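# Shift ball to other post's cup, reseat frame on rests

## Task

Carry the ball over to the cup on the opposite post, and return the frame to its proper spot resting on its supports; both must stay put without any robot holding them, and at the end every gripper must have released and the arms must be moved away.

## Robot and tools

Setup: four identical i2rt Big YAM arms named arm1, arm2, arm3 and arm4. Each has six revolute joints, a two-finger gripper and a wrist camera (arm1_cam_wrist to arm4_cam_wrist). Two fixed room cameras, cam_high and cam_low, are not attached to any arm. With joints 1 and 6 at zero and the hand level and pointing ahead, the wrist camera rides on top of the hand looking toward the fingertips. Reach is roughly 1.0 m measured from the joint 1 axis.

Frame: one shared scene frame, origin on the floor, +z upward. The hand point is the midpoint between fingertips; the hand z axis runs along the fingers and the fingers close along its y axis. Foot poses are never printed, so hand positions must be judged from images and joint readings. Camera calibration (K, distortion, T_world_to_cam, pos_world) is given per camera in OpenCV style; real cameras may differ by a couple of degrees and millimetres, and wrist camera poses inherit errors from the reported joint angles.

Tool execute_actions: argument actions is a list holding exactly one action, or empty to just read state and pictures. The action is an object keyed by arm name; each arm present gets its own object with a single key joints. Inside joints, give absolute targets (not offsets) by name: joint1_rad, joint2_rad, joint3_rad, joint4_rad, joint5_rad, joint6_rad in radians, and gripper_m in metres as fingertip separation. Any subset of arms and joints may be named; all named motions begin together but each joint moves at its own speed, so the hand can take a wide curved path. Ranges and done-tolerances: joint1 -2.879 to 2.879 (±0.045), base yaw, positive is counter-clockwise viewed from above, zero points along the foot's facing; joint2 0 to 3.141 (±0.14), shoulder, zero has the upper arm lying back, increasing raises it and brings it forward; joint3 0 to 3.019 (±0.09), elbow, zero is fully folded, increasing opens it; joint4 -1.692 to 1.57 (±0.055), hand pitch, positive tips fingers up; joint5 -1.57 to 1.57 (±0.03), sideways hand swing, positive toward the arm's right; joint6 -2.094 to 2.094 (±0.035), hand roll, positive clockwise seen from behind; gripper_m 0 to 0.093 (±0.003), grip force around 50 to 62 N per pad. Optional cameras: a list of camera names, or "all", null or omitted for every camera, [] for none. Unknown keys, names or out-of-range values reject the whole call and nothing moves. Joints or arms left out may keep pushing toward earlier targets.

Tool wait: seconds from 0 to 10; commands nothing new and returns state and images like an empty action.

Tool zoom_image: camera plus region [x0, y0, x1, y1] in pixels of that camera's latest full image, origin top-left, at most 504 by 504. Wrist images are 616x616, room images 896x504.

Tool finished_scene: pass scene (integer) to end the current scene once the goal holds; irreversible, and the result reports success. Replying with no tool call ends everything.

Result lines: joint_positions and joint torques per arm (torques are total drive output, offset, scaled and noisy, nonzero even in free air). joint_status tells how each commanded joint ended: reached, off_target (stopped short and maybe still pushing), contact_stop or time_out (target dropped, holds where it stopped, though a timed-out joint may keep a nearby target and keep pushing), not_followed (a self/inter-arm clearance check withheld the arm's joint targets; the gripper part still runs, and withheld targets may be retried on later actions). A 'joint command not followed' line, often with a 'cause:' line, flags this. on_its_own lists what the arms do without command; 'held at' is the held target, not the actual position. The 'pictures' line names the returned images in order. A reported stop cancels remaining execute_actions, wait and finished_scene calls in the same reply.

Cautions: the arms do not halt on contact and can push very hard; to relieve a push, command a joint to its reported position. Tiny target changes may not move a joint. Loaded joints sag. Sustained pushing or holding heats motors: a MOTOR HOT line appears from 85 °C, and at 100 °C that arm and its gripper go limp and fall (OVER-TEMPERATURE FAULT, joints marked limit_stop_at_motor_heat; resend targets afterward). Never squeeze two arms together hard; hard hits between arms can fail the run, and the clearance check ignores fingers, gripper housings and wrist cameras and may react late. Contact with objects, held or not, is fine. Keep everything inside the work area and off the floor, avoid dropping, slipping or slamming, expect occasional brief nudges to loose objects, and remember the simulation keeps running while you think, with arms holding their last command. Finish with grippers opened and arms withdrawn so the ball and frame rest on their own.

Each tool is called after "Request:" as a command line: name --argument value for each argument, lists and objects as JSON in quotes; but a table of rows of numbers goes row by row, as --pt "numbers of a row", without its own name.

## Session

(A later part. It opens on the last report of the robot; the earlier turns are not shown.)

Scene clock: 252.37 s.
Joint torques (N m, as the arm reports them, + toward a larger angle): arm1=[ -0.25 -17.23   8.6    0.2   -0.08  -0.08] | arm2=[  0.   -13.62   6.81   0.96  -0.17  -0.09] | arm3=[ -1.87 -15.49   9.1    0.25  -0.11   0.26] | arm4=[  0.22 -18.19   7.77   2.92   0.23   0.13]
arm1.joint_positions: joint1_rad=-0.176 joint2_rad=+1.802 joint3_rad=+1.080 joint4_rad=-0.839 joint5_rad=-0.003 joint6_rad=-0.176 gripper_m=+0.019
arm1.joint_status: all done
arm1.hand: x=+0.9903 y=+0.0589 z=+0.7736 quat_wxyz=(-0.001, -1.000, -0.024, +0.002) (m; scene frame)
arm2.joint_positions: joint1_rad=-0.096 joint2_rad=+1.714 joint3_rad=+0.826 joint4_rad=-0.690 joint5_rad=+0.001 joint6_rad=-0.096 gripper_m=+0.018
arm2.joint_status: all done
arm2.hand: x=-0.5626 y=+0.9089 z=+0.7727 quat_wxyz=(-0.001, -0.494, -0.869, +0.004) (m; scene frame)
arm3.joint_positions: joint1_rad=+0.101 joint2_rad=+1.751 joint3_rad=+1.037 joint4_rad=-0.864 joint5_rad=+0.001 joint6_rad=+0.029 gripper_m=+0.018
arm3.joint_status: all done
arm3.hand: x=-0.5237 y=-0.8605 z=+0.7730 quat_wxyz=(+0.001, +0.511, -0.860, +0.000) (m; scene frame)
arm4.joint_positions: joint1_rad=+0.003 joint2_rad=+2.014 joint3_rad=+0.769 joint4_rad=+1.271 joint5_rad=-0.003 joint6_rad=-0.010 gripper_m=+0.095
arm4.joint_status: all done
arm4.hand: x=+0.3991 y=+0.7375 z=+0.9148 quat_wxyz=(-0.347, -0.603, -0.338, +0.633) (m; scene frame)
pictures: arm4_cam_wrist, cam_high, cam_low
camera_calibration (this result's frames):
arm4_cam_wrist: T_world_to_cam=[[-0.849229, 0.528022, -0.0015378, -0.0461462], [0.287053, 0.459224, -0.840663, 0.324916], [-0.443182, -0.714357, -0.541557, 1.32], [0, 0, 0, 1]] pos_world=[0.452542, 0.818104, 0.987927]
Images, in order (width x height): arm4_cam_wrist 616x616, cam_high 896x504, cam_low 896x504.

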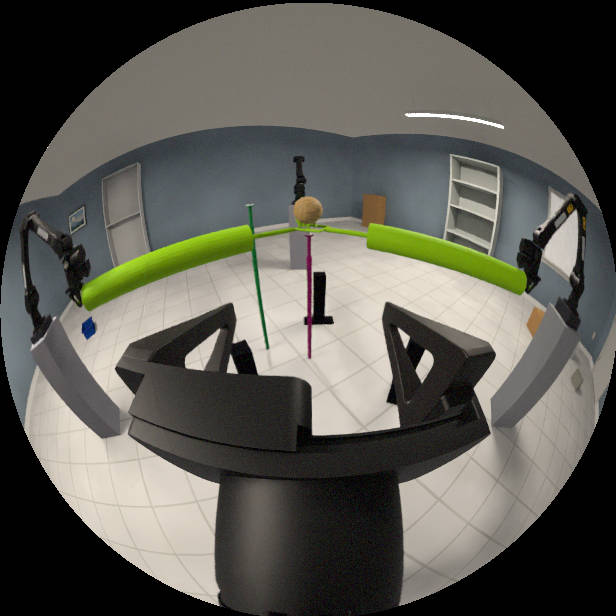

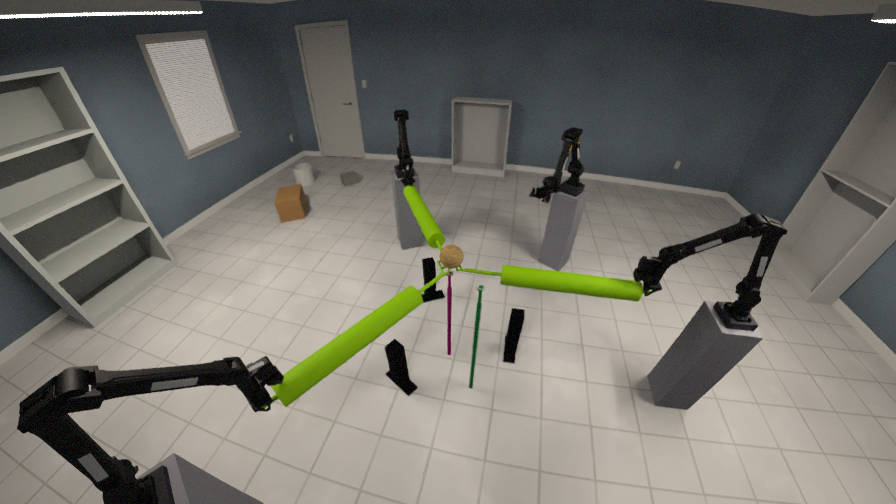

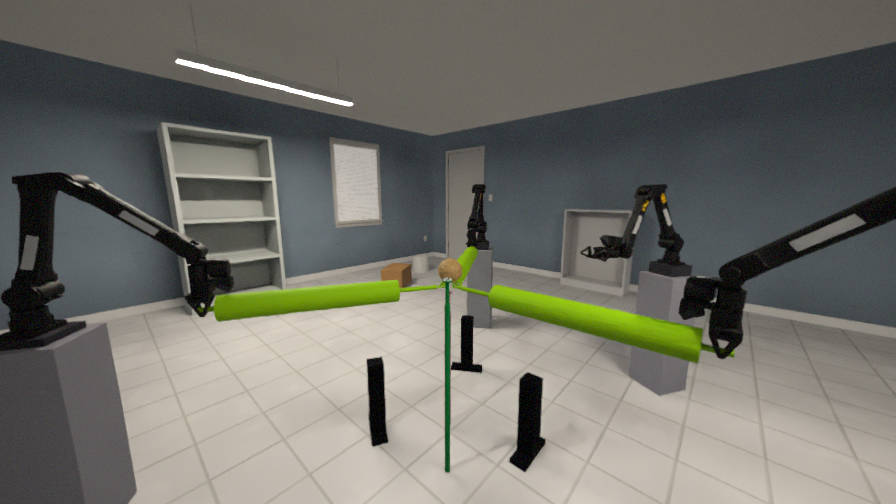

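Request:
execute_actions --actions '[{"arm1":{"joints":{"joint1_rad":-0.16,"joint2_rad":1.825,"joint3_rad":1.12,"joint4_rad":-0.79,"joint6_rad":-0.16}},"arm2":{"joints":{"joint1_rad":-0.135,"joint2_rad":1.765,"joint3_rad":0.835,"joint4_rad":-0.61,"joint6_rad":-0.13}},"arm3":{"joints":{"joint1_rad":0.122,"joint2_rad":1.75,"joint3_rad":1.025,"joint4_rad":-0.8,"joint6_rad":0.055}}}]' --cameras '["cam_low","arm4_cam_wrist","cam_high"]'

Request:
zoom_image --camera "cam_low" --region '[410, 245, 490, 315]'

Request:
zoom_image --camera "arm4_cam_wrist" --region '[260, 190, 360, 280]'

Request:
zoom_image --camera "cam_high" --region '[410, 230, 490, 300]'

Scene clock: 260.50 s.
Joint torques (N m, as the arm reports them, + toward a larger angle): arm1=[  0.32 -16.45   8.79   0.73  -0.19   0.  ] | arm2=[ -0.63 -10.98   6.54   0.72  -0.17  -0.1 ] | arm3=[ -0.95 -14.37   6.64   1.22  -0.09   0.34] | arm4=[  0.2  -18.32   7.78   2.92   0.23   0.12]
arm1.joint_positions: joint1_rad=-0.165 joint2_rad=+1.836 joint3_rad=+1.080 joint4_rad=-0.797 joint5_rad=+0.000 joint6_rad=-0.167 gripper_m=+0.019
arm1.joint_status: all done
arm1.hand: x=+0.9848 y=+0.0548 z=+0.7583 quat_wxyz=(+0.001, -1.000, -0.025, +0.005) (m; scene frame)
arm2.joint_positions: joint1_rad=-0.119 joint2_rad=+1.774 joint3_rad=+0.819 joint4_rad=-0.618 joint5_rad=+0.001 joint6_rad=-0.118 gripper_m=+0.018
arm2.joint_status: all done
arm2.hand: x=-0.5694 y=+0.9031 z=+0.7492 quat_wxyz=(-0.003, -0.495, -0.869, +0.005) (m; scene frame)
arm3.joint_positions: joint1_rad=+0.104 joint2_rad=+1.762 joint3_rad=+1.004 joint4_rad=-0.816 joint5_rad=+0.000 joint6_rad=+0.033 gripper_m=+0.018
arm3.joint_status: all done
arm3.hand: x=-0.5283 y=-0.8655 z=+0.7590 quat_wxyz=(+0.000, +0.511, -0.860, -0.001) (m; scene frame)
arm4.joint_positions: joint1_rad=+0.003 joint2_rad=+2.014 joint3_rad=+0.769 joint4_rad=+1.271 joint5_rad=-0.003 joint6_rad=-0.010 gripper_m=+0.095
arm4.joint_status: not commanded
arm4.hand: x=+0.3991 y=+0.7375 z=+0.9148 quat_wxyz=(-0.347, -0.603, -0.338, +0.633) (m; scene frame)
pictures: arm4_cam_wrist, cam_high, cam_low
camera_calibration (this result's frames):
arm4_cam_wrist: T_world_to_cam=[[-0.849229, 0.528022, -0.0015378, -0.0461462], [0.287053, 0.459224, -0.840663, 0.324916], [-0.443182, -0.714357, -0.541557, 1.32], [0, 0, 0, 1]] pos_world=[0.452542, 0.818104, 0.987927]
Images, in order (width x height): arm4_cam_wrist 616x616, cam_high 896x504, cam_low 896x504.

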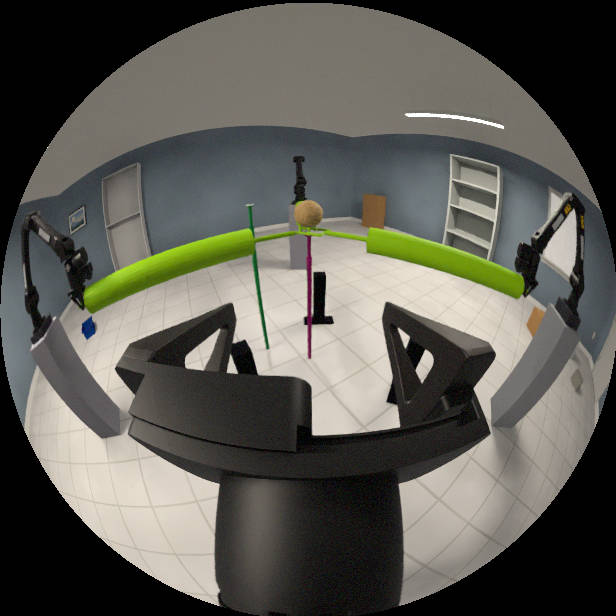

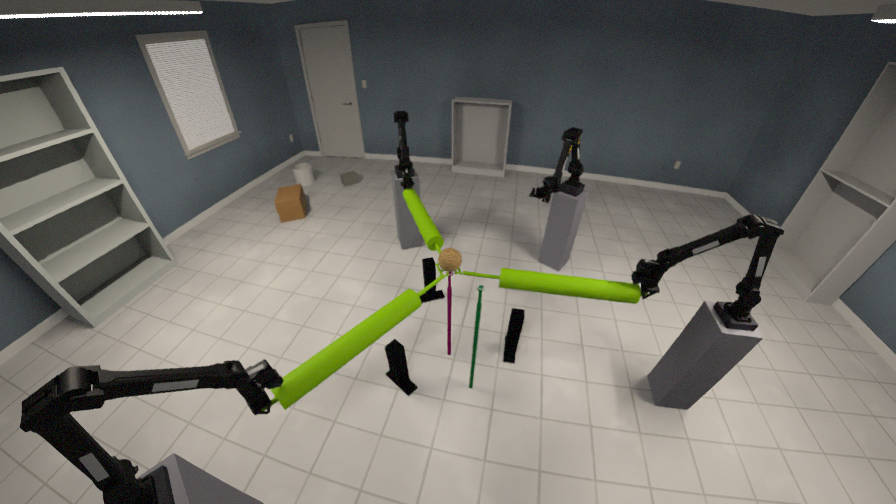

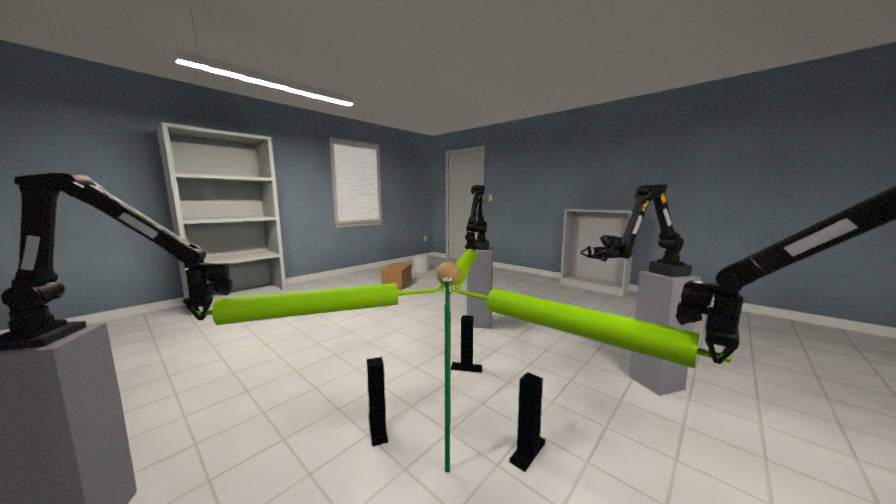

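Region (410, 245, 490, 315) of cam_low's 896x504 image, scaled by 6.300, with more detail than that image has; it fills the top 441 rows of this view, and the rest is white.

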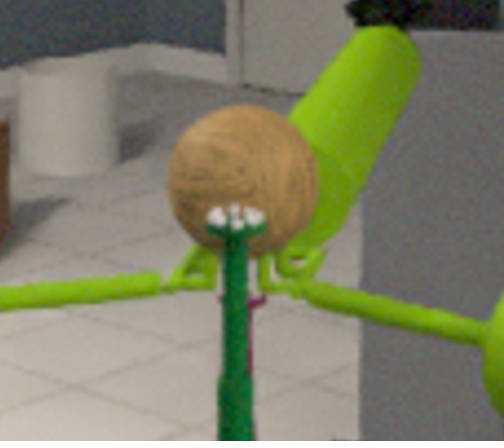

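Region (260, 190, 360, 280) of arm4_cam_wrist's 616x616 image, scaled by 5.040, with more detail than that image has; it fills the top 454 rows of this view, and the rest is white.

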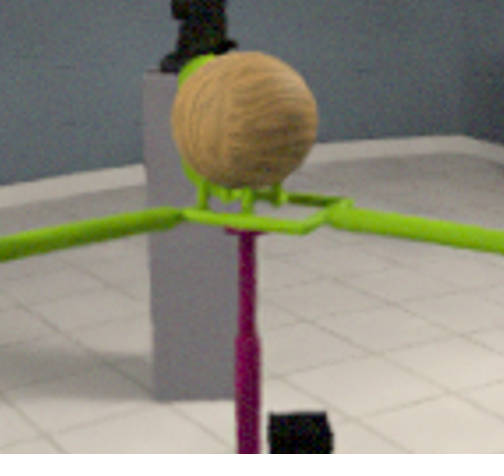

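Region (410, 230, 490, 300) of cam_high's 896x504 image, scaled by 6.300, with more detail than that image has; it fills the top 441 rows of this view, and the rest is white.

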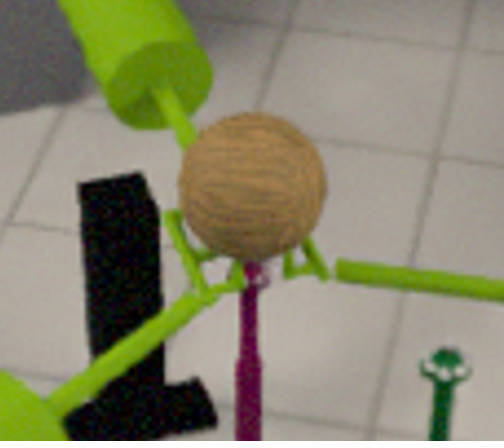

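Aligned; lower.

Request:
execute_actions --actions '[{"arm1":{"joints":{"joint1_rad":-0.165,"joint2_rad":1.89,"joint3_rad":1.085,"joint4_rad":-0.735}},"arm2":{"joints":{"joint1_rad":-0.125,"joint2_rad":1.83,"joint3_rad":0.825,"joint4_rad":-0.54}},"arm3":{"joints":{"joint2_rad":1.81,"joint3_rad":1.008,"joint4_rad":-0.73}}}]' --cameras '[]'

Request:
execute_actions --actions '[{"arm1":{"joints":{"joint2_rad":2.02,"joint3_rad":1.068,"joint4_rad":-0.595}},"arm2":{"joints":{"joint2_rad":2.0,"joint3_rad":0.82,"joint4_rad":-0.372}},"arm3":{"joints":{"joint2_rad":1.945,"joint3_rad":0.982,"joint4_rad":-0.578}}}]' --cameras '["cam_low","arm4_cam_wrist","cam_high"]'

Request:
zoom_image --camera "arm4_cam_wrist" --region '[260, 190, 360, 280]'

Request:
zoom_image --camera "cam_high" --region '[410, 240, 490, 310]'

Scene clock: 268.47 s.
Joint torques (N m, as the arm reports them, + toward a larger angle): arm1=[ -0.1  -17.19   6.06   0.65  -0.13  -0.01] | arm2=[  0.07 -11.75   5.42   0.8   -0.19  -0.11] | arm3=[ -0.7  -15.34   6.11   1.05  -0.08   0.33] | arm4=[  0.21 -18.33   7.78   2.92   0.23   0.12]
arm1.joint_positions: joint1_rad=-0.165 joint2_rad=+1.907 joint3_rad=+1.076 joint4_rad=-0.740 joint5_rad=-0.002 joint6_rad=-0.167 gripper_m=+0.019
arm1.joint_status: all done
arm1.hand: x=+0.9850 y=+0.0546 z=+0.7262 quat_wxyz=(-0.001, -1.000, -0.025, -0.003) (m; scene frame)
arm2.joint_positions: joint1_rad=-0.119 joint2_rad=+1.842 joint3_rad=+0.815 joint4_rad=-0.552 joint5_rad=+0.002 joint6_rad=-0.118 gripper_m=+0.018
arm2.joint_status: all done
arm2.hand: x=-0.5695 y=+0.9027 z=+0.7241 quat_wxyz=(-0.001, -0.495, -0.869, +0.004) (m; scene frame)
arm3.joint_positions: joint1_rad=+0.105 joint2_rad=+1.829 joint3_rad=+0.988 joint4_rad=-0.742 joint5_rad=+0.000 joint6_rad=+0.034 gripper_m=+0.018
arm3.joint_status: all done
arm3.hand: x=-0.5289 y=-0.8660 z=+0.7269 quat_wxyz=(+0.004, +0.511, -0.860, +0.001) (m; scene frame)
arm4.joint_positions: joint1_rad=+0.003 joint2_rad=+2.014 joint3_rad=+0.769 joint4_rad=+1.271 joint5_rad=-0.003 joint6_rad=-0.010 gripper_m=+0.095
arm4.joint_status: not commanded
arm4.hand: x=+0.3991 y=+0.7375 z=+0.9148 quat_wxyz=(-0.347, -0.603, -0.338, +0.633) (m; scene frame)
pictures: none
No camera images: the call's "cameras" was empty. Leave "cameras" out to get every camera's image.

Scene clock: 269.40 s.
Joint torques (N m, as the arm reports them, + toward a larger angle): arm1=[ -0.08 -17.67   4.94   0.35  -0.22  -0.01] | arm2=[  0.21 -12.4    3.92   0.6   -0.2   -0.11] | arm3=[ -0.96 -15.66   4.84   0.74  -0.05   0.31] | arm4=[  0.19 -18.33   7.78   2.92   0.22   0.12]
arm1.joint_positions: joint1_rad=-0.165 joint2_rad=+2.034 joint3_rad=+1.062 joint4_rad=-0.592 joint5_rad=+0.000 joint6_rad=-0.167 gripper_m=+0.019
arm1.joint_status: all done
arm1.hand: x=+0.9852 y=+0.0549 z=+0.6658 quat_wxyz=(+0.000, -1.000, -0.025, +0.000) (m; scene frame)
arm2.joint_positions: joint1_rad=-0.119 joint2_rad=+2.008 joint3_rad=+0.812 joint4_rad=-0.377 joint5_rad=+0.002 joint6_rad=-0.118 gripper_m=+0.018
arm2.joint_status: all done
arm2.hand: x=-0.5700 y=+0.9032 z=+0.6628 quat_wxyz=(-0.003, -0.495, -0.869, +0.006) (m; scene frame)
arm3.joint_positions: joint1_rad=+0.107 joint2_rad=+1.963 joint3_rad=+0.969 joint4_rad=-0.584 joint5_rad=-0.001 joint6_rad=+0.036 gripper_m=+0.018
arm3.joint_status: all done
arm3.hand: x=-0.5300 y=-0.8653 z=+0.6665 quat_wxyz=(+0.002, +0.510, -0.860, -0.001) (m; scene frame)
arm4.joint_positions: joint1_rad=+0.003 joint2_rad=+2.014 joint3_rad=+0.769 joint4_rad=+1.271 joint5_rad=-0.003 joint6_rad=-0.010 gripper_m=+0.095
arm4.joint_status: not commanded
arm4.hand: x=+0.3991 y=+0.7375 z=+0.9148 quat_wxyz=(-0.347, -0.603, -0.338, +0.633) (m; scene frame)
pictures: arm4_cam_wrist, cam_high, cam_low
camera_calibration (this result's frames):
arm4_cam_wrist: T_world_to_cam=[[-0.849229, 0.528022, -0.0015378, -0.0461462], [0.287053, 0.459224, -0.840663, 0.324916], [-0.443182, -0.714357, -0.541557, 1.32], [0, 0, 0, 1]] pos_world=[0.452542, 0.818104, 0.987927]
Images, in order (width x height): arm4_cam_wrist 616x616, cam_high 896x504, cam_low 896x504.

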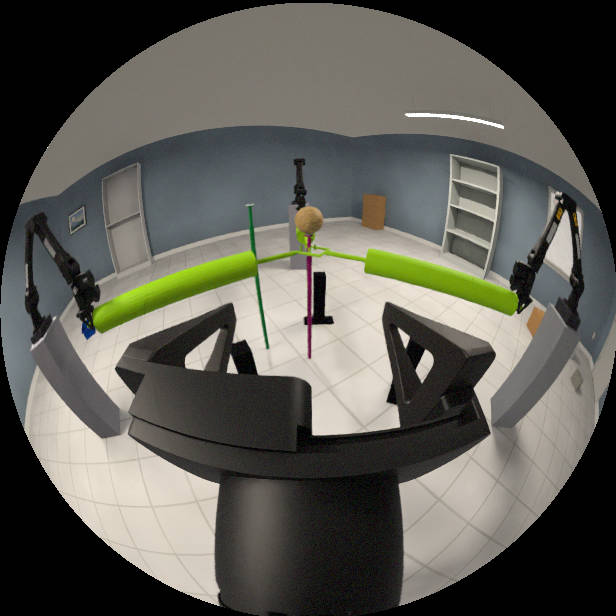

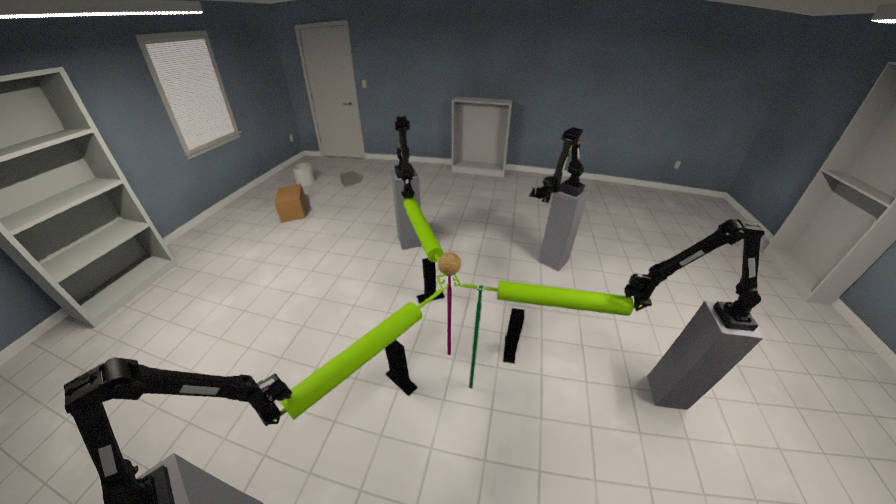

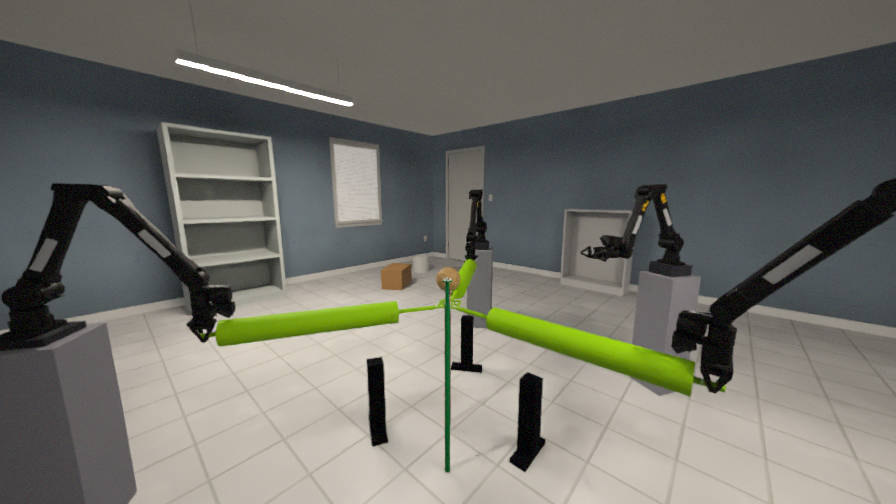

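Region (260, 190, 360, 280) of arm4_cam_wrist's 616x616 image, scaled by 5.040, with more detail than that image has; it fills the top 454 rows of this view, and the rest is white.

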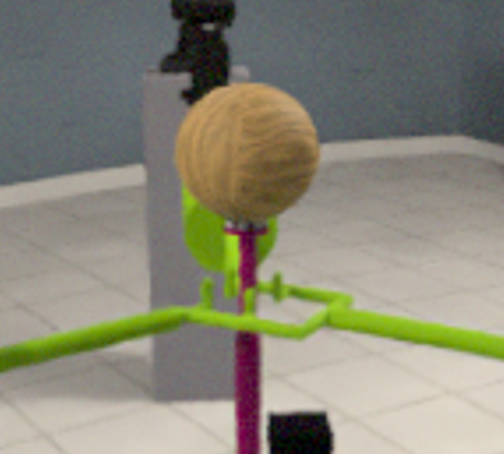

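Region (410, 240, 490, 310) of cam_high's 896x504 image, scaled by 6.300, with more detail than that image has; it fills the top 441 rows of this view, and the rest is white.

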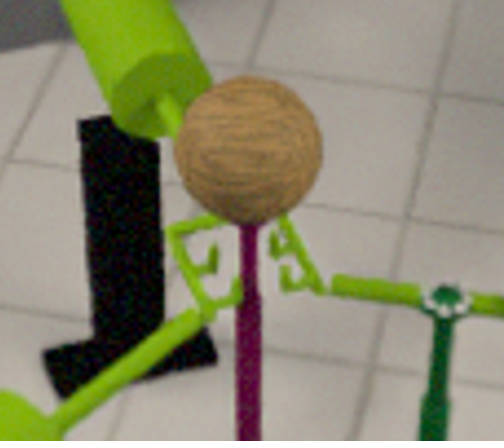

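Request:
execute_actions --actions '[{"arm1":{"joints":{"joint1_rad":-0.267,"joint2_rad":2.12,"joint3_rad":1.205,"joint4_rad":-0.635,"joint6_rad":-0.268}},"arm2":{"joints":{"joint1_rad":-0.14,"joint2_rad":2.0,"joint3_rad":0.65,"joint4_rad":-0.2,"joint6_rad":-0.14}},"arm3":{"joints":{"joint1_rad":0.226,"joint2_rad":2.045,"joint3_rad":1.115,"joint4_rad":-0.605,"joint6_rad":0.162}},"arm4":{"joints":{"joint2_rad":1.3,"joint3_rad":1.0,"joint4_rad":-0.2}}}]' --cameras '["cam_high"]'

Request:
execute_actions --actions '[{"arm1":{"joints":{"joint1_rad":-0.365,"joint2_rad":2.215,"joint3_rad":1.285,"joint4_rad":-0.61,"joint6_rad":-0.355}},"arm2":{"joints":{"joint1_rad":-0.035,"joint2_rad":2.1,"joint3_rad":0.508,"joint4_rad":0.035,"joint6_rad":-0.03}},"arm3":{"joints":{"joint1_rad":0.278,"joint2_rad":2.205,"joint3_rad":1.315,"joint4_rad":-0.655,"joint6_rad":0.22}}}]' --cameras '[]'

Request:
execute_actions --actions '[{"arm1":{"joints":{"joint2_rad":2.375,"joint3_rad":1.32,"joint4_rad":-0.49}},"arm2":{"joints":{"joint2_rad":2.375,"joint3_rad":0.592,"joint4_rad":0.22}},"arm3":{"joints":{"joint2_rad":2.36,"joint3_rad":1.345,"joint4_rad":-0.53}}}]' --cameras '[]'

Request:
execute_actions --actions '[{"arm1":{"joints":{"joint2_rad":2.54,"joint3_rad":1.39,"joint4_rad":-0.4}},"arm2":{"joints":{"joint2_rad":2.61,"joint3_rad":0.71,"joint4_rad":0.335}},"arm3":{"joints":{"joint2_rad":2.52,"joint3_rad":1.41,"joint4_rad":-0.438}}}]' --cameras '[]'

Request:
execute_actions --actions '[{"arm1":{"joints":{"joint2_rad":2.66,"joint3_rad":1.47,"joint4_rad":-0.36}},"arm2":{"joints":{"joint2_rad":2.76,"joint3_rad":0.808,"joint4_rad":0.38}},"arm3":{"joints":{"joint2_rad":2.645,"joint3_rad":1.48,"joint4_rad":-0.39}}}]' --cameras '["cam_high","cam_low"]'

Scene clock: 285.47 s.
Joint torques (N m, as the arm reports them, + toward a larger angle): arm1=[ -0.17 -18.25   6.21  -0.14  -0.02  -0.09] | arm2=[ -0.33 -10.17   2.49   0.94  -0.2   -0.14] | arm3=[ -1.7  -16.53   5.8    0.37  -0.13   0.26] | arm4=[  0.2  -11.77  14.02   1.24   0.23   0.12]
arm1.joint_positions: joint1_rad=-0.265 joint2_rad=+2.123 joint3_rad=+1.186 joint4_rad=-0.617 joint5_rad=-0.004 joint6_rad=-0.267 gripper_m=+0.019
arm1.joint_status: all done
arm1.hand: x=+0.9542 y=+0.1090 z=+0.6518 quat_wxyz=(+0.000, -1.000, -0.025, +0.005) (m; scene frame)
arm2.joint_positions: joint1_rad=-0.125 joint2_rad=+2.008 joint3_rad=+0.641 joint4_rad=-0.215 joint5_rad=+0.002 joint6_rad=-0.123 gripper_m=+0.018
arm2.joint_status: all done
arm2.hand: x=-0.5979 y=+0.9611 z=+0.6433 quat_wxyz=(+0.001, -0.495, -0.869, +0.003) (m; scene frame)
arm3.joint_positions: joint1_rad=+0.221 joint2_rad=+2.052 joint3_rad=+1.089 joint4_rad=-0.602 joint5_rad=+0.001 joint6_rad=+0.150 gripper_m=+0.018
arm3.joint_status: all done
arm3.hand: x=-0.5609 y=-0.8071 z=+0.6539 quat_wxyz=(-0.004, +0.510, -0.860, -0.004) (m; scene frame)
arm4.joint_positions: joint1_rad=+0.003 joint2_rad=+1.300 joint3_rad=+0.968 joint4_rad=-0.181 joint5_rad=-0.003 joint6_rad=-0.010 gripper_m=+0.095
arm4.joint_status: all done
arm4.hand: x=+0.4286 y=+0.7846 z=+1.0945 quat_wxyz=(-0.247, -0.750, -0.420, +0.449) (m; scene frame)
pictures: cam_high
Images, in order (width x height): cam_high 896x504.

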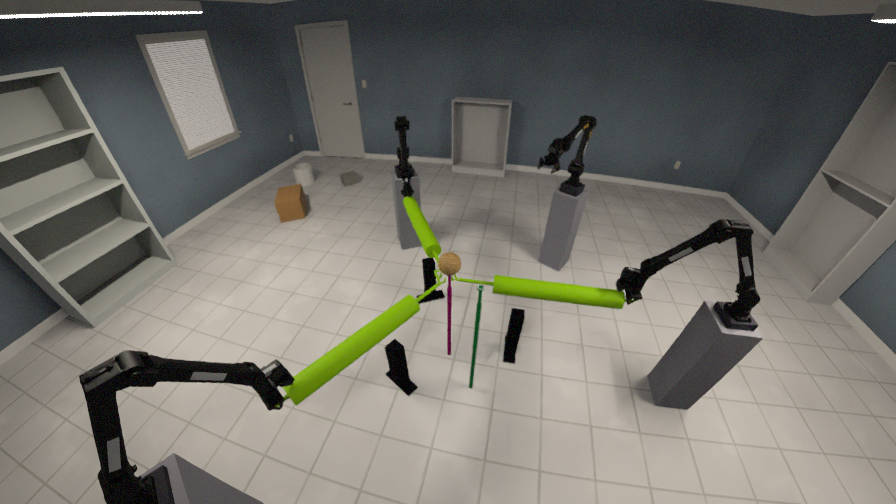

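Scene clock: 286.40 s.
Joint torques (N m, as the arm reports them, + toward a larger angle): arm1=[  0.07 -19.32   6.15   0.32  -0.11   0.01] | arm2=[ 0.66 -8.76 -0.44  1.2  -0.1   0.04] | arm3=[ -1.48 -18.76   6.28  -0.06  -0.06   0.31] | arm4=[  0.18 -11.7   14.02   1.24   0.23   0.12]
arm1.joint_positions: joint1_rad=-0.366 joint2_rad=+2.219 joint3_rad=+1.266 joint4_rad=-0.605 joint5_rad=-0.002 joint6_rad=-0.363 gripper_m=+0.019
arm1.joint_status: all done
arm1.hand: x=+0.9488 y=+0.1650 z=+0.6221 quat_wxyz=(+0.001, -1.000, -0.023, +0.003) (m; scene frame)
arm2.joint_positions: joint1_rad=-0.040 joint2_rad=+2.096 joint3_rad=+0.509 joint4_rad=+0.011 joint5_rad=+0.000 joint6_rad=-0.036 gripper_m=+0.018
arm2.joint_status: all done
arm2.hand: x=-0.5997 y=+1.0214 z=+0.6138 quat_wxyz=(-0.002, -0.496, -0.868, +0.004) (m; scene frame)
arm3.joint_positions: joint1_rad=+0.269 joint2_rad=+2.212 joint3_rad=+1.284 joint4_rad=-0.643 joint5_rad=+0.000 joint6_rad=+0.201 gripper_m=+0.018
arm3.joint_status: all done
arm3.hand: x=-0.5665 y=-0.7474 z=+0.6203 quat_wxyz=(-0.001, +0.509, -0.861, -0.002) (m; scene frame)
arm4.joint_positions: joint1_rad=+0.003 joint2_rad=+1.300 joint3_rad=+0.968 joint4_rad=-0.181 joint5_rad=-0.003 joint6_rad=-0.010 gripper_m=+0.095
arm4.joint_status: not commanded
arm4.hand: x=+0.4286 y=+0.7846 z=+1.0945 quat_wxyz=(-0.247, -0.750, -0.420, +0.449) (m; scene frame)
pictures: none
No camera images: the call's "cameras" was empty. Leave "cameras" out to get every camera's image.

Scene clock: 287.37 s.
Joint torques (N m, as the arm reports them, + toward a larger angle): arm1=[ -0.63 -20.7    4.83   0.19  -0.13  -0.07] | arm2=[ 0.99 -9.82 -2.82  1.14 -0.11  0.04] | arm3=[ -1.39 -19.89   5.29  -0.01  -0.07   0.31] | arm4=[  0.21 -11.77  14.03   1.25   0.23   0.13]
arm1.joint_positions: joint1_rad=-0.358 joint2_rad=+2.388 joint3_rad=+1.308 joint4_rad=-0.482 joint5_rad=-0.002 joint6_rad=-0.355 gripper_m=+0.019
arm1.joint_status: all done
arm1.hand: x=+0.9501 y=+0.1606 z=+0.5454 quat_wxyz=(+0.000, -1.000, -0.023, +0.001) (m; scene frame)
arm2.joint_positions: joint1_rad=-0.040 joint2_rad=+2.373 joint3_rad=+0.603 joint4_rad=+0.197 joint5_rad=+0.000 joint6_rad=-0.035 gripper_m=+0.018
arm2.joint_status: all done
arm2.hand: x=-0.5986 y=+1.0187 z=+0.5422 quat_wxyz=(-0.003, -0.497, -0.868, +0.005) (m; scene frame)
arm3.joint_positions: joint1_rad=+0.269 joint2_rad=+2.373 joint3_rad=+1.318 joint4_rad=-0.520 joint5_rad=+0.000 joint6_rad=+0.202 gripper_m=+0.018
arm3.joint_status: all done
arm3.hand: x=-0.5674 y=-0.7501 z=+0.5452 quat_wxyz=(+0.000, +0.509, -0.861, -0.001) (m; scene frame)
arm4.joint_positions: joint1_rad=+0.003 joint2_rad=+1.300 joint3_rad=+0.968 joint4_rad=-0.181 joint5_rad=-0.003 joint6_rad=-0.010 gripper_m=+0.095
arm4.joint_status: not commanded
arm4.hand: x=+0.4286 y=+0.7846 z=+1.0945 quat_wxyz=(-0.247, -0.750, -0.420, +0.449) (m; scene frame)
pictures: none
No camera images: the call's "cameras" was empty. Leave "cameras" out to get every camera's image.

Scene clock: 288.27 s.
Joint torques (N m, as the arm reports them, + toward a larger angle): arm1=[ -0.58 -20.92   3.84   0.26  -0.09  -0.06] | arm2=[ 0.64 -9.9  -4.08  1.18 -0.11  0.03] | arm3=[ -1.75 -20.09   4.4    0.11  -0.11   0.31] | arm4=[  0.15 -11.73  14.03   1.24   0.23   0.12]
arm1.joint_positions: joint1_rad=-0.358 joint2_rad=+2.549 joint3_rad=+1.382 joint4_rad=-0.394 joint5_rad=-0.003 joint6_rad=-0.356 gripper_m=+0.019
arm1.joint_status: all done
arm1.hand: x=+0.9504 y=+0.1605 z=+0.4769 quat_wxyz=(+0.000, -1.000, -0.023, +0.002) (m; scene frame)
arm2.joint_positions: joint1_rad=-0.040 joint2_rad=+2.607 joint3_rad=+0.724 joint4_rad=+0.313 joint5_rad=+0.000 joint6_rad=-0.035 gripper_m=+0.018
arm2.joint_status: all done
arm2.hand: x=-0.5985 y=+1.0178 z=+0.4732 quat_wxyz=(-0.005, -0.497, -0.868, +0.006) (m; scene frame)
arm3.joint_positions: joint1_rad=+0.269 joint2_rad=+2.531 joint3_rad=+1.388 joint4_rad=-0.430 joint5_rad=+0.001 joint6_rad=+0.202 gripper_m=+0.018
arm3.joint_status: all done
arm3.hand: x=-0.5674 y=-0.7497 z=+0.4770 quat_wxyz=(+0.000, +0.509, -0.861, -0.001) (m; scene frame)
arm4.joint_positions: joint1_rad=+0.003 joint2_rad=+1.300 joint3_rad=+0.968 joint4_rad=-0.181 joint5_rad=-0.003 joint6_rad=-0.010 gripper_m=+0.095
arm4.joint_status: not commanded
arm4.hand: x=+0.4286 y=+0.7846 z=+1.0945 quat_wxyz=(-0.247, -0.750, -0.420, +0.449) (m; scene frame)
pictures: none
No camera images: the call's "cameras" was empty. Leave "cameras" out to get every camera's image.

Scene clock: 289.17 s.
Joint torques (N m, as the arm reports them, + toward a larger angle): arm1=[ -0.24 -20.64   3.85   0.46  -0.16  -0.04] | arm2=[  0.61 -10.42  -4.5    1.03  -0.08   0.02] | arm3=[ -1.49 -19.69   3.95   0.34  -0.09   0.31] | arm4=[  0.17 -11.71  14.02   1.23   0.23   0.13]
arm1.joint_positions: joint1_rad=-0.362 joint2_rad=+2.662 joint3_rad=+1.459 joint4_rad=-0.359 joint5_rad=-0.001 joint6_rad=-0.359 gripper_m=+0.019
arm1.joint_status: all done
arm1.hand: x=+0.9499 y=+0.1632 z=+0.4306 quat_wxyz=(+0.001, -1.000, -0.023, +0.001) (m; scene frame)
arm2.joint_positions: joint1_rad=-0.040 joint2_rad=+2.756 joint3_rad=+0.822 joint4_rad=+0.362 joint5_rad=-0.001 joint6_rad=-0.035 gripper_m=+0.018
arm2.joint_status: all done
arm2.hand: x=-0.5997 y=+1.0196 z=+0.4246 quat_wxyz=(-0.004, -0.497, -0.868, +0.005) (m; scene frame)
arm3.joint_positions: joint1_rad=+0.269 joint2_rad=+2.647 joint3_rad=+1.461 joint4_rad=-0.387 joint5_rad=+0.000 joint6_rad=+0.202 gripper_m=+0.018
arm3.joint_status: all done
arm3.hand: x=-0.5671 y=-0.7476 z=+0.4293 quat_wxyz=(-0.001, +0.509, -0.861, -0.001) (m; scene frame)
arm4.joint_positions: joint1_rad=+0.003 joint2_rad=+1.300 joint3_rad=+0.968 joint4_rad=-0.181 joint5_rad=-0.003 joint6_rad=-0.010 gripper_m=+0.095
arm4.joint_status: not commanded
arm4.hand: x=+0.4286 y=+0.7846 z=+1.0945 quat_wxyz=(-0.247, -0.750, -0.420, +0.449) (m; scene frame)
pictures: cam_high, cam_low
Images, in order (width x height): cam_high 896x504, cam_low 896x504.

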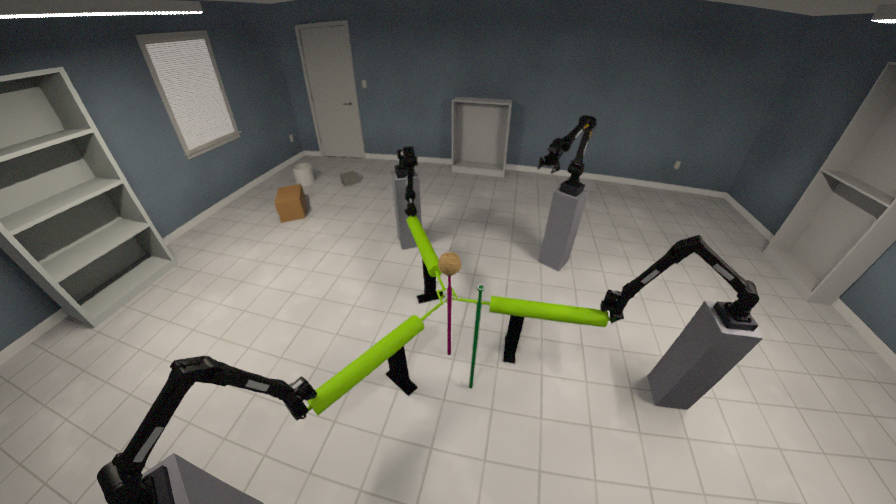

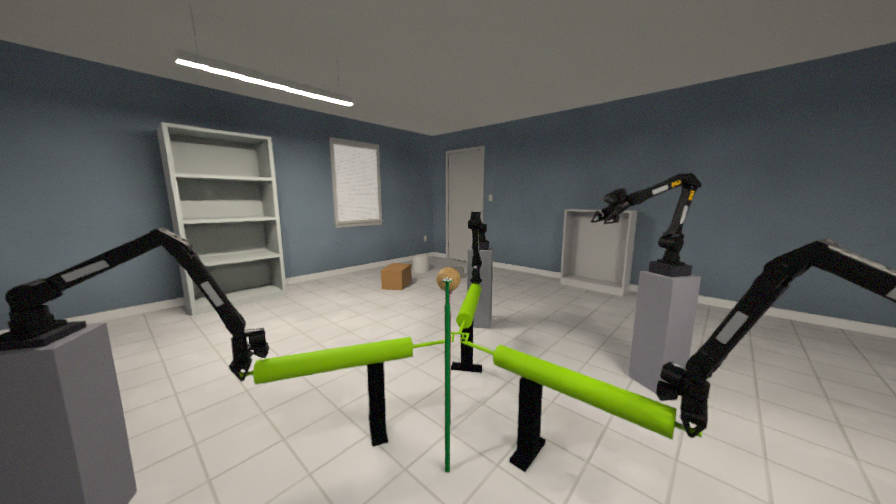

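Request:
execute_actions --actions '[{"arm1":{"joints":{"gripper_m":0.09}},"arm2":{"joints":{"gripper_m":0.09}},"arm3":{"joints":{"gripper_m":0.09}}}]' --cameras '[]'

Request:
execute_actions --actions '[{"arm1":{"joints":{"joint2_rad":2.37,"joint3_rad":1.26,"joint4_rad":-0.52}},"arm2":{"joints":{"joint2_rad":2.4,"joint3_rad":0.59,"joint4_rad":0.2}},"arm3":{"joints":{"joint2_rad":2.354,"joint3_rad":1.28,"joint4_rad":-0.56}}}]' --cameras '[]'

Request:
execute_actions --actions '[{"arm1":{"joints":{"joint2_rad":1.9}},"arm2":{"joints":{"joint2_rad":1.7,"joint4_rad":-0.4}},"arm3":{"joints":{"joint2_rad":1.9}}}]' --cameras '["cam_high","cam_low"]'

Request:
finished_scene --scene 1

Scene clock: 295.23 s.
Joint torques (N m, as the arm reports them, + toward a larger angle): arm1=[ -0.27 -20.7    3.84   0.46  -0.16  -0.03] | arm2=[  0.79 -10.31  -4.53   0.98  -0.09   0.05] | arm3=[ -1.44 -19.7    3.95   0.36  -0.09   0.3 ] | arm4=[  0.19 -11.72  14.02   1.24   0.23   0.12]
arm1.joint_positions: joint1_rad=-0.362 joint2_rad=+2.662 joint3_rad=+1.459 joint4_rad=-0.359 joint5_rad=-0.001 joint6_rad=-0.359 gripper_m=+0.090
arm1.joint_status: all done
arm1.hand: x=+0.9499 y=+0.1632 z=+0.4306 quat_wxyz=(+0.001, -1.000, -0.023, +0.001) (m; scene frame)
arm2.joint_positions: joint1_rad=-0.040 joint2_rad=+2.756 joint3_rad=+0.822 joint4_rad=+0.362 joint5_rad=-0.001 joint6_rad=-0.035 gripper_m=+0.090
arm2.joint_status: all done
arm2.hand: x=-0.5997 y=+1.0196 z=+0.4246 quat_wxyz=(-0.004, -0.497, -0.868, +0.005) (m; scene frame)
arm3.joint_positions: joint1_rad=+0.269 joint2_rad=+2.647 joint3_rad=+1.462 joint4_rad=-0.387 joint5_rad=+0.000 joint6_rad=+0.203 gripper_m=+0.090
arm3.joint_status: all done
arm3.hand: x=-0.5671 y=-0.7474 z=+0.4294 quat_wxyz=(-0.001, +0.508, -0.861, -0.002) (m; scene frame)
arm4.joint_positions: joint1_rad=+0.003 joint2_rad=+1.300 joint3_rad=+0.968 joint4_rad=-0.181 joint5_rad=-0.003 joint6_rad=-0.010 gripper_m=+0.095
arm4.joint_status: not commanded
arm4.hand: x=+0.4286 y=+0.7846 z=+1.0945 quat_wxyz=(-0.247, -0.750, -0.420, +0.449) (m; scene frame)
pictures: none
No camera images: the call's "cameras" was empty. Leave "cameras" out to get every camera's image.

Scene clock: 296.57 s.
Joint torques (N m, as the arm reports them, + toward a larger angle): arm1=[ -0.35 -17.49   3.98   0.03  -0.16  -0.04] | arm2=[ 0.84 -9.51 -2.56  0.03 -0.09  0.03] | arm3=[ -1.35 -17.54   3.93   0.18  -0.08   0.29] | arm4=[  0.19 -11.74  14.03   1.24   0.23   0.12]
arm1.joint_positions: joint1_rad=-0.362 joint2_rad=+2.351 joint3_rad=+1.256 joint4_rad=-0.510 joint5_rad=-0.001 joint6_rad=-0.359 gripper_m=+0.090
arm1.joint_status: all done
arm1.hand: x=+0.9731 y=+0.1554 z=+0.5549 quat_wxyz=(-0.006, -1.000, -0.023, -0.019) (m; scene frame)
arm2.joint_positions: joint1_rad=-0.040 joint2_rad=+2.402 joint3_rad=+0.594 joint4_rad=+0.214 joint5_rad=-0.001 joint6_rad=-0.035 gripper_m=+0.090
arm2.joint_status: all done
arm2.hand: x=-0.6049 y=+1.0304 z=+0.5359 quat_wxyz=(+0.006, -0.497, -0.868, -0.001) (m; scene frame)
arm3.joint_positions: joint1_rad=+0.269 joint2_rad=+2.344 joint3_rad=+1.273 joint4_rad=-0.556 joint5_rad=+0.000 joint6_rad=+0.203 gripper_m=+0.090
arm3.joint_status: all done
arm3.hand: x=-0.5751 y=-0.7738 z=+0.5516 quat_wxyz=(+0.020, +0.508, -0.861, +0.017) (m; scene frame)
arm4.joint_positions: joint1_rad=+0.003 joint2_rad=+1.300 joint3_rad=+0.968 joint4_rad=-0.181 joint5_rad=-0.003 joint6_rad=-0.010 gripper_m=+0.095
arm4.joint_status: not commanded
arm4.hand: x=+0.4286 y=+0.7846 z=+1.0945 quat_wxyz=(-0.247, -0.750, -0.420, +0.449) (m; scene frame)
pictures: none
No camera images: the call's "cameras" was empty. Leave "cameras" out to get every camera's image.

Scene clock: 298.00 s.
Joint torques (N m, as the arm reports them, + toward a larger angle): arm1=[ -0.27 -16.07   7.39   0.9   -0.16  -0.03] | arm2=[ 0.88 -9.31  3.7   0.06 -0.1   0.03] | arm3=[ -1.41 -14.83   7.13   1.21  -0.09   0.29] | arm4=[  0.18 -11.77  14.03   1.24   0.23   0.12]
arm1.joint_positions: joint1_rad=-0.362 joint2_rad=+1.878 joint3_rad=+1.255 joint4_rad=-0.511 joint5_rad=-0.001 joint6_rad=-0.359 gripper_m=+0.090
arm1.joint_status: all done
arm1.hand: x=+0.8646 y=+0.1900 z=+0.8129 quat_wxyz=(+0.071, -0.977, -0.023, +0.202) (m; scene frame)
arm2.joint_positions: joint1_rad=-0.040 joint2_rad=+1.713 joint3_rad=+0.594 joint4_rad=-0.381 joint5_rad=-0.001 joint6_rad=-0.035 gripper_m=+0.090
arm2.joint_status: all done
arm2.hand: x=-0.5695 y=+0.9671 z=+0.7254 quat_wxyz=(-0.035, -0.496, -0.867, +0.024) (m; scene frame)
arm3.joint_positions: joint1_rad=+0.269 joint2_rad=+1.874 joint3_rad=+1.271 joint4_rad=-0.558 joint5_rad=+0.000 joint6_rad=+0.203 gripper_m=+0.090
arm3.joint_status: all done
arm3.hand: x=-0.5429 y=-0.6712 z=+0.8085 quat_wxyz=(-0.152, +0.497, -0.843, -0.139) (m; scene frame)
arm4.joint_positions: joint1_rad=+0.003 joint2_rad=+1.300 joint3_rad=+0.968 joint4_rad=-0.181 joint5_rad=-0.003 joint6_rad=-0.010 gripper_m=+0.095
arm4.joint_status: not commanded
arm4.hand: x=+0.4286 y=+0.7846 z=+1.0945 quat_wxyz=(-0.247, -0.750, -0.420, +0.449) (m; scene frame)
pictures: cam_high, cam_low
Images, in order (width x height): cam_high 896x504, cam_low 896x504.

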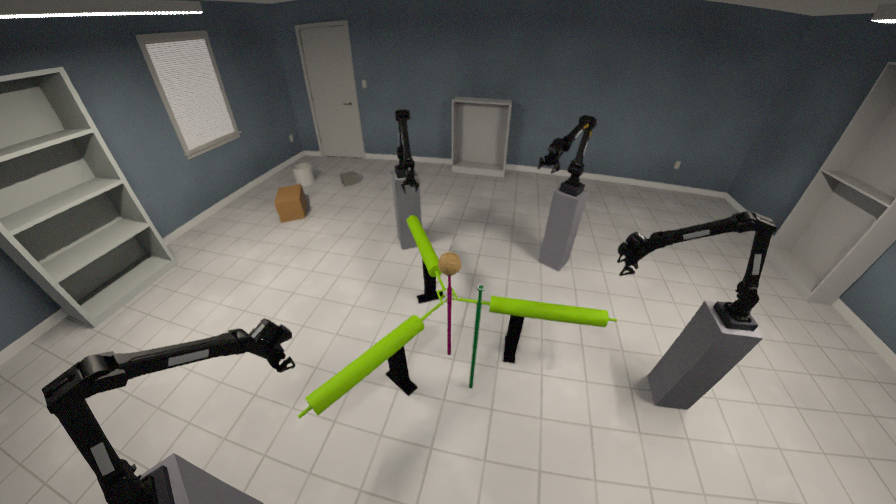

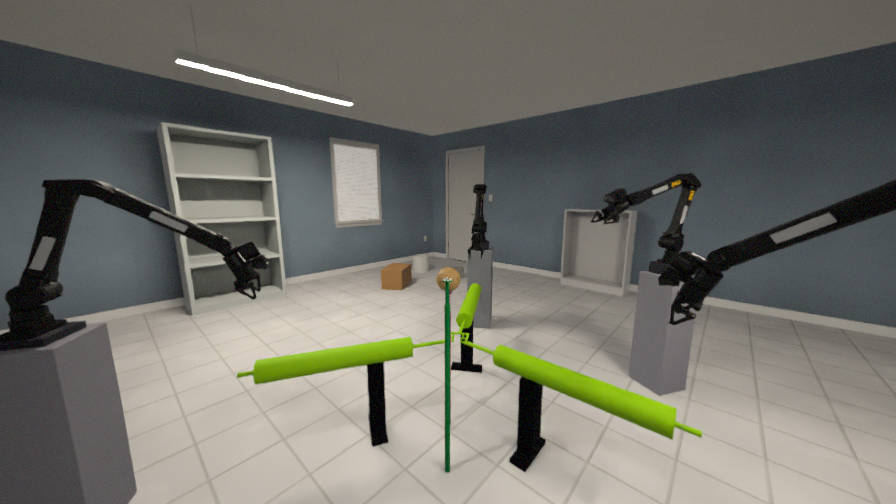

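The scene is finished: the task was done.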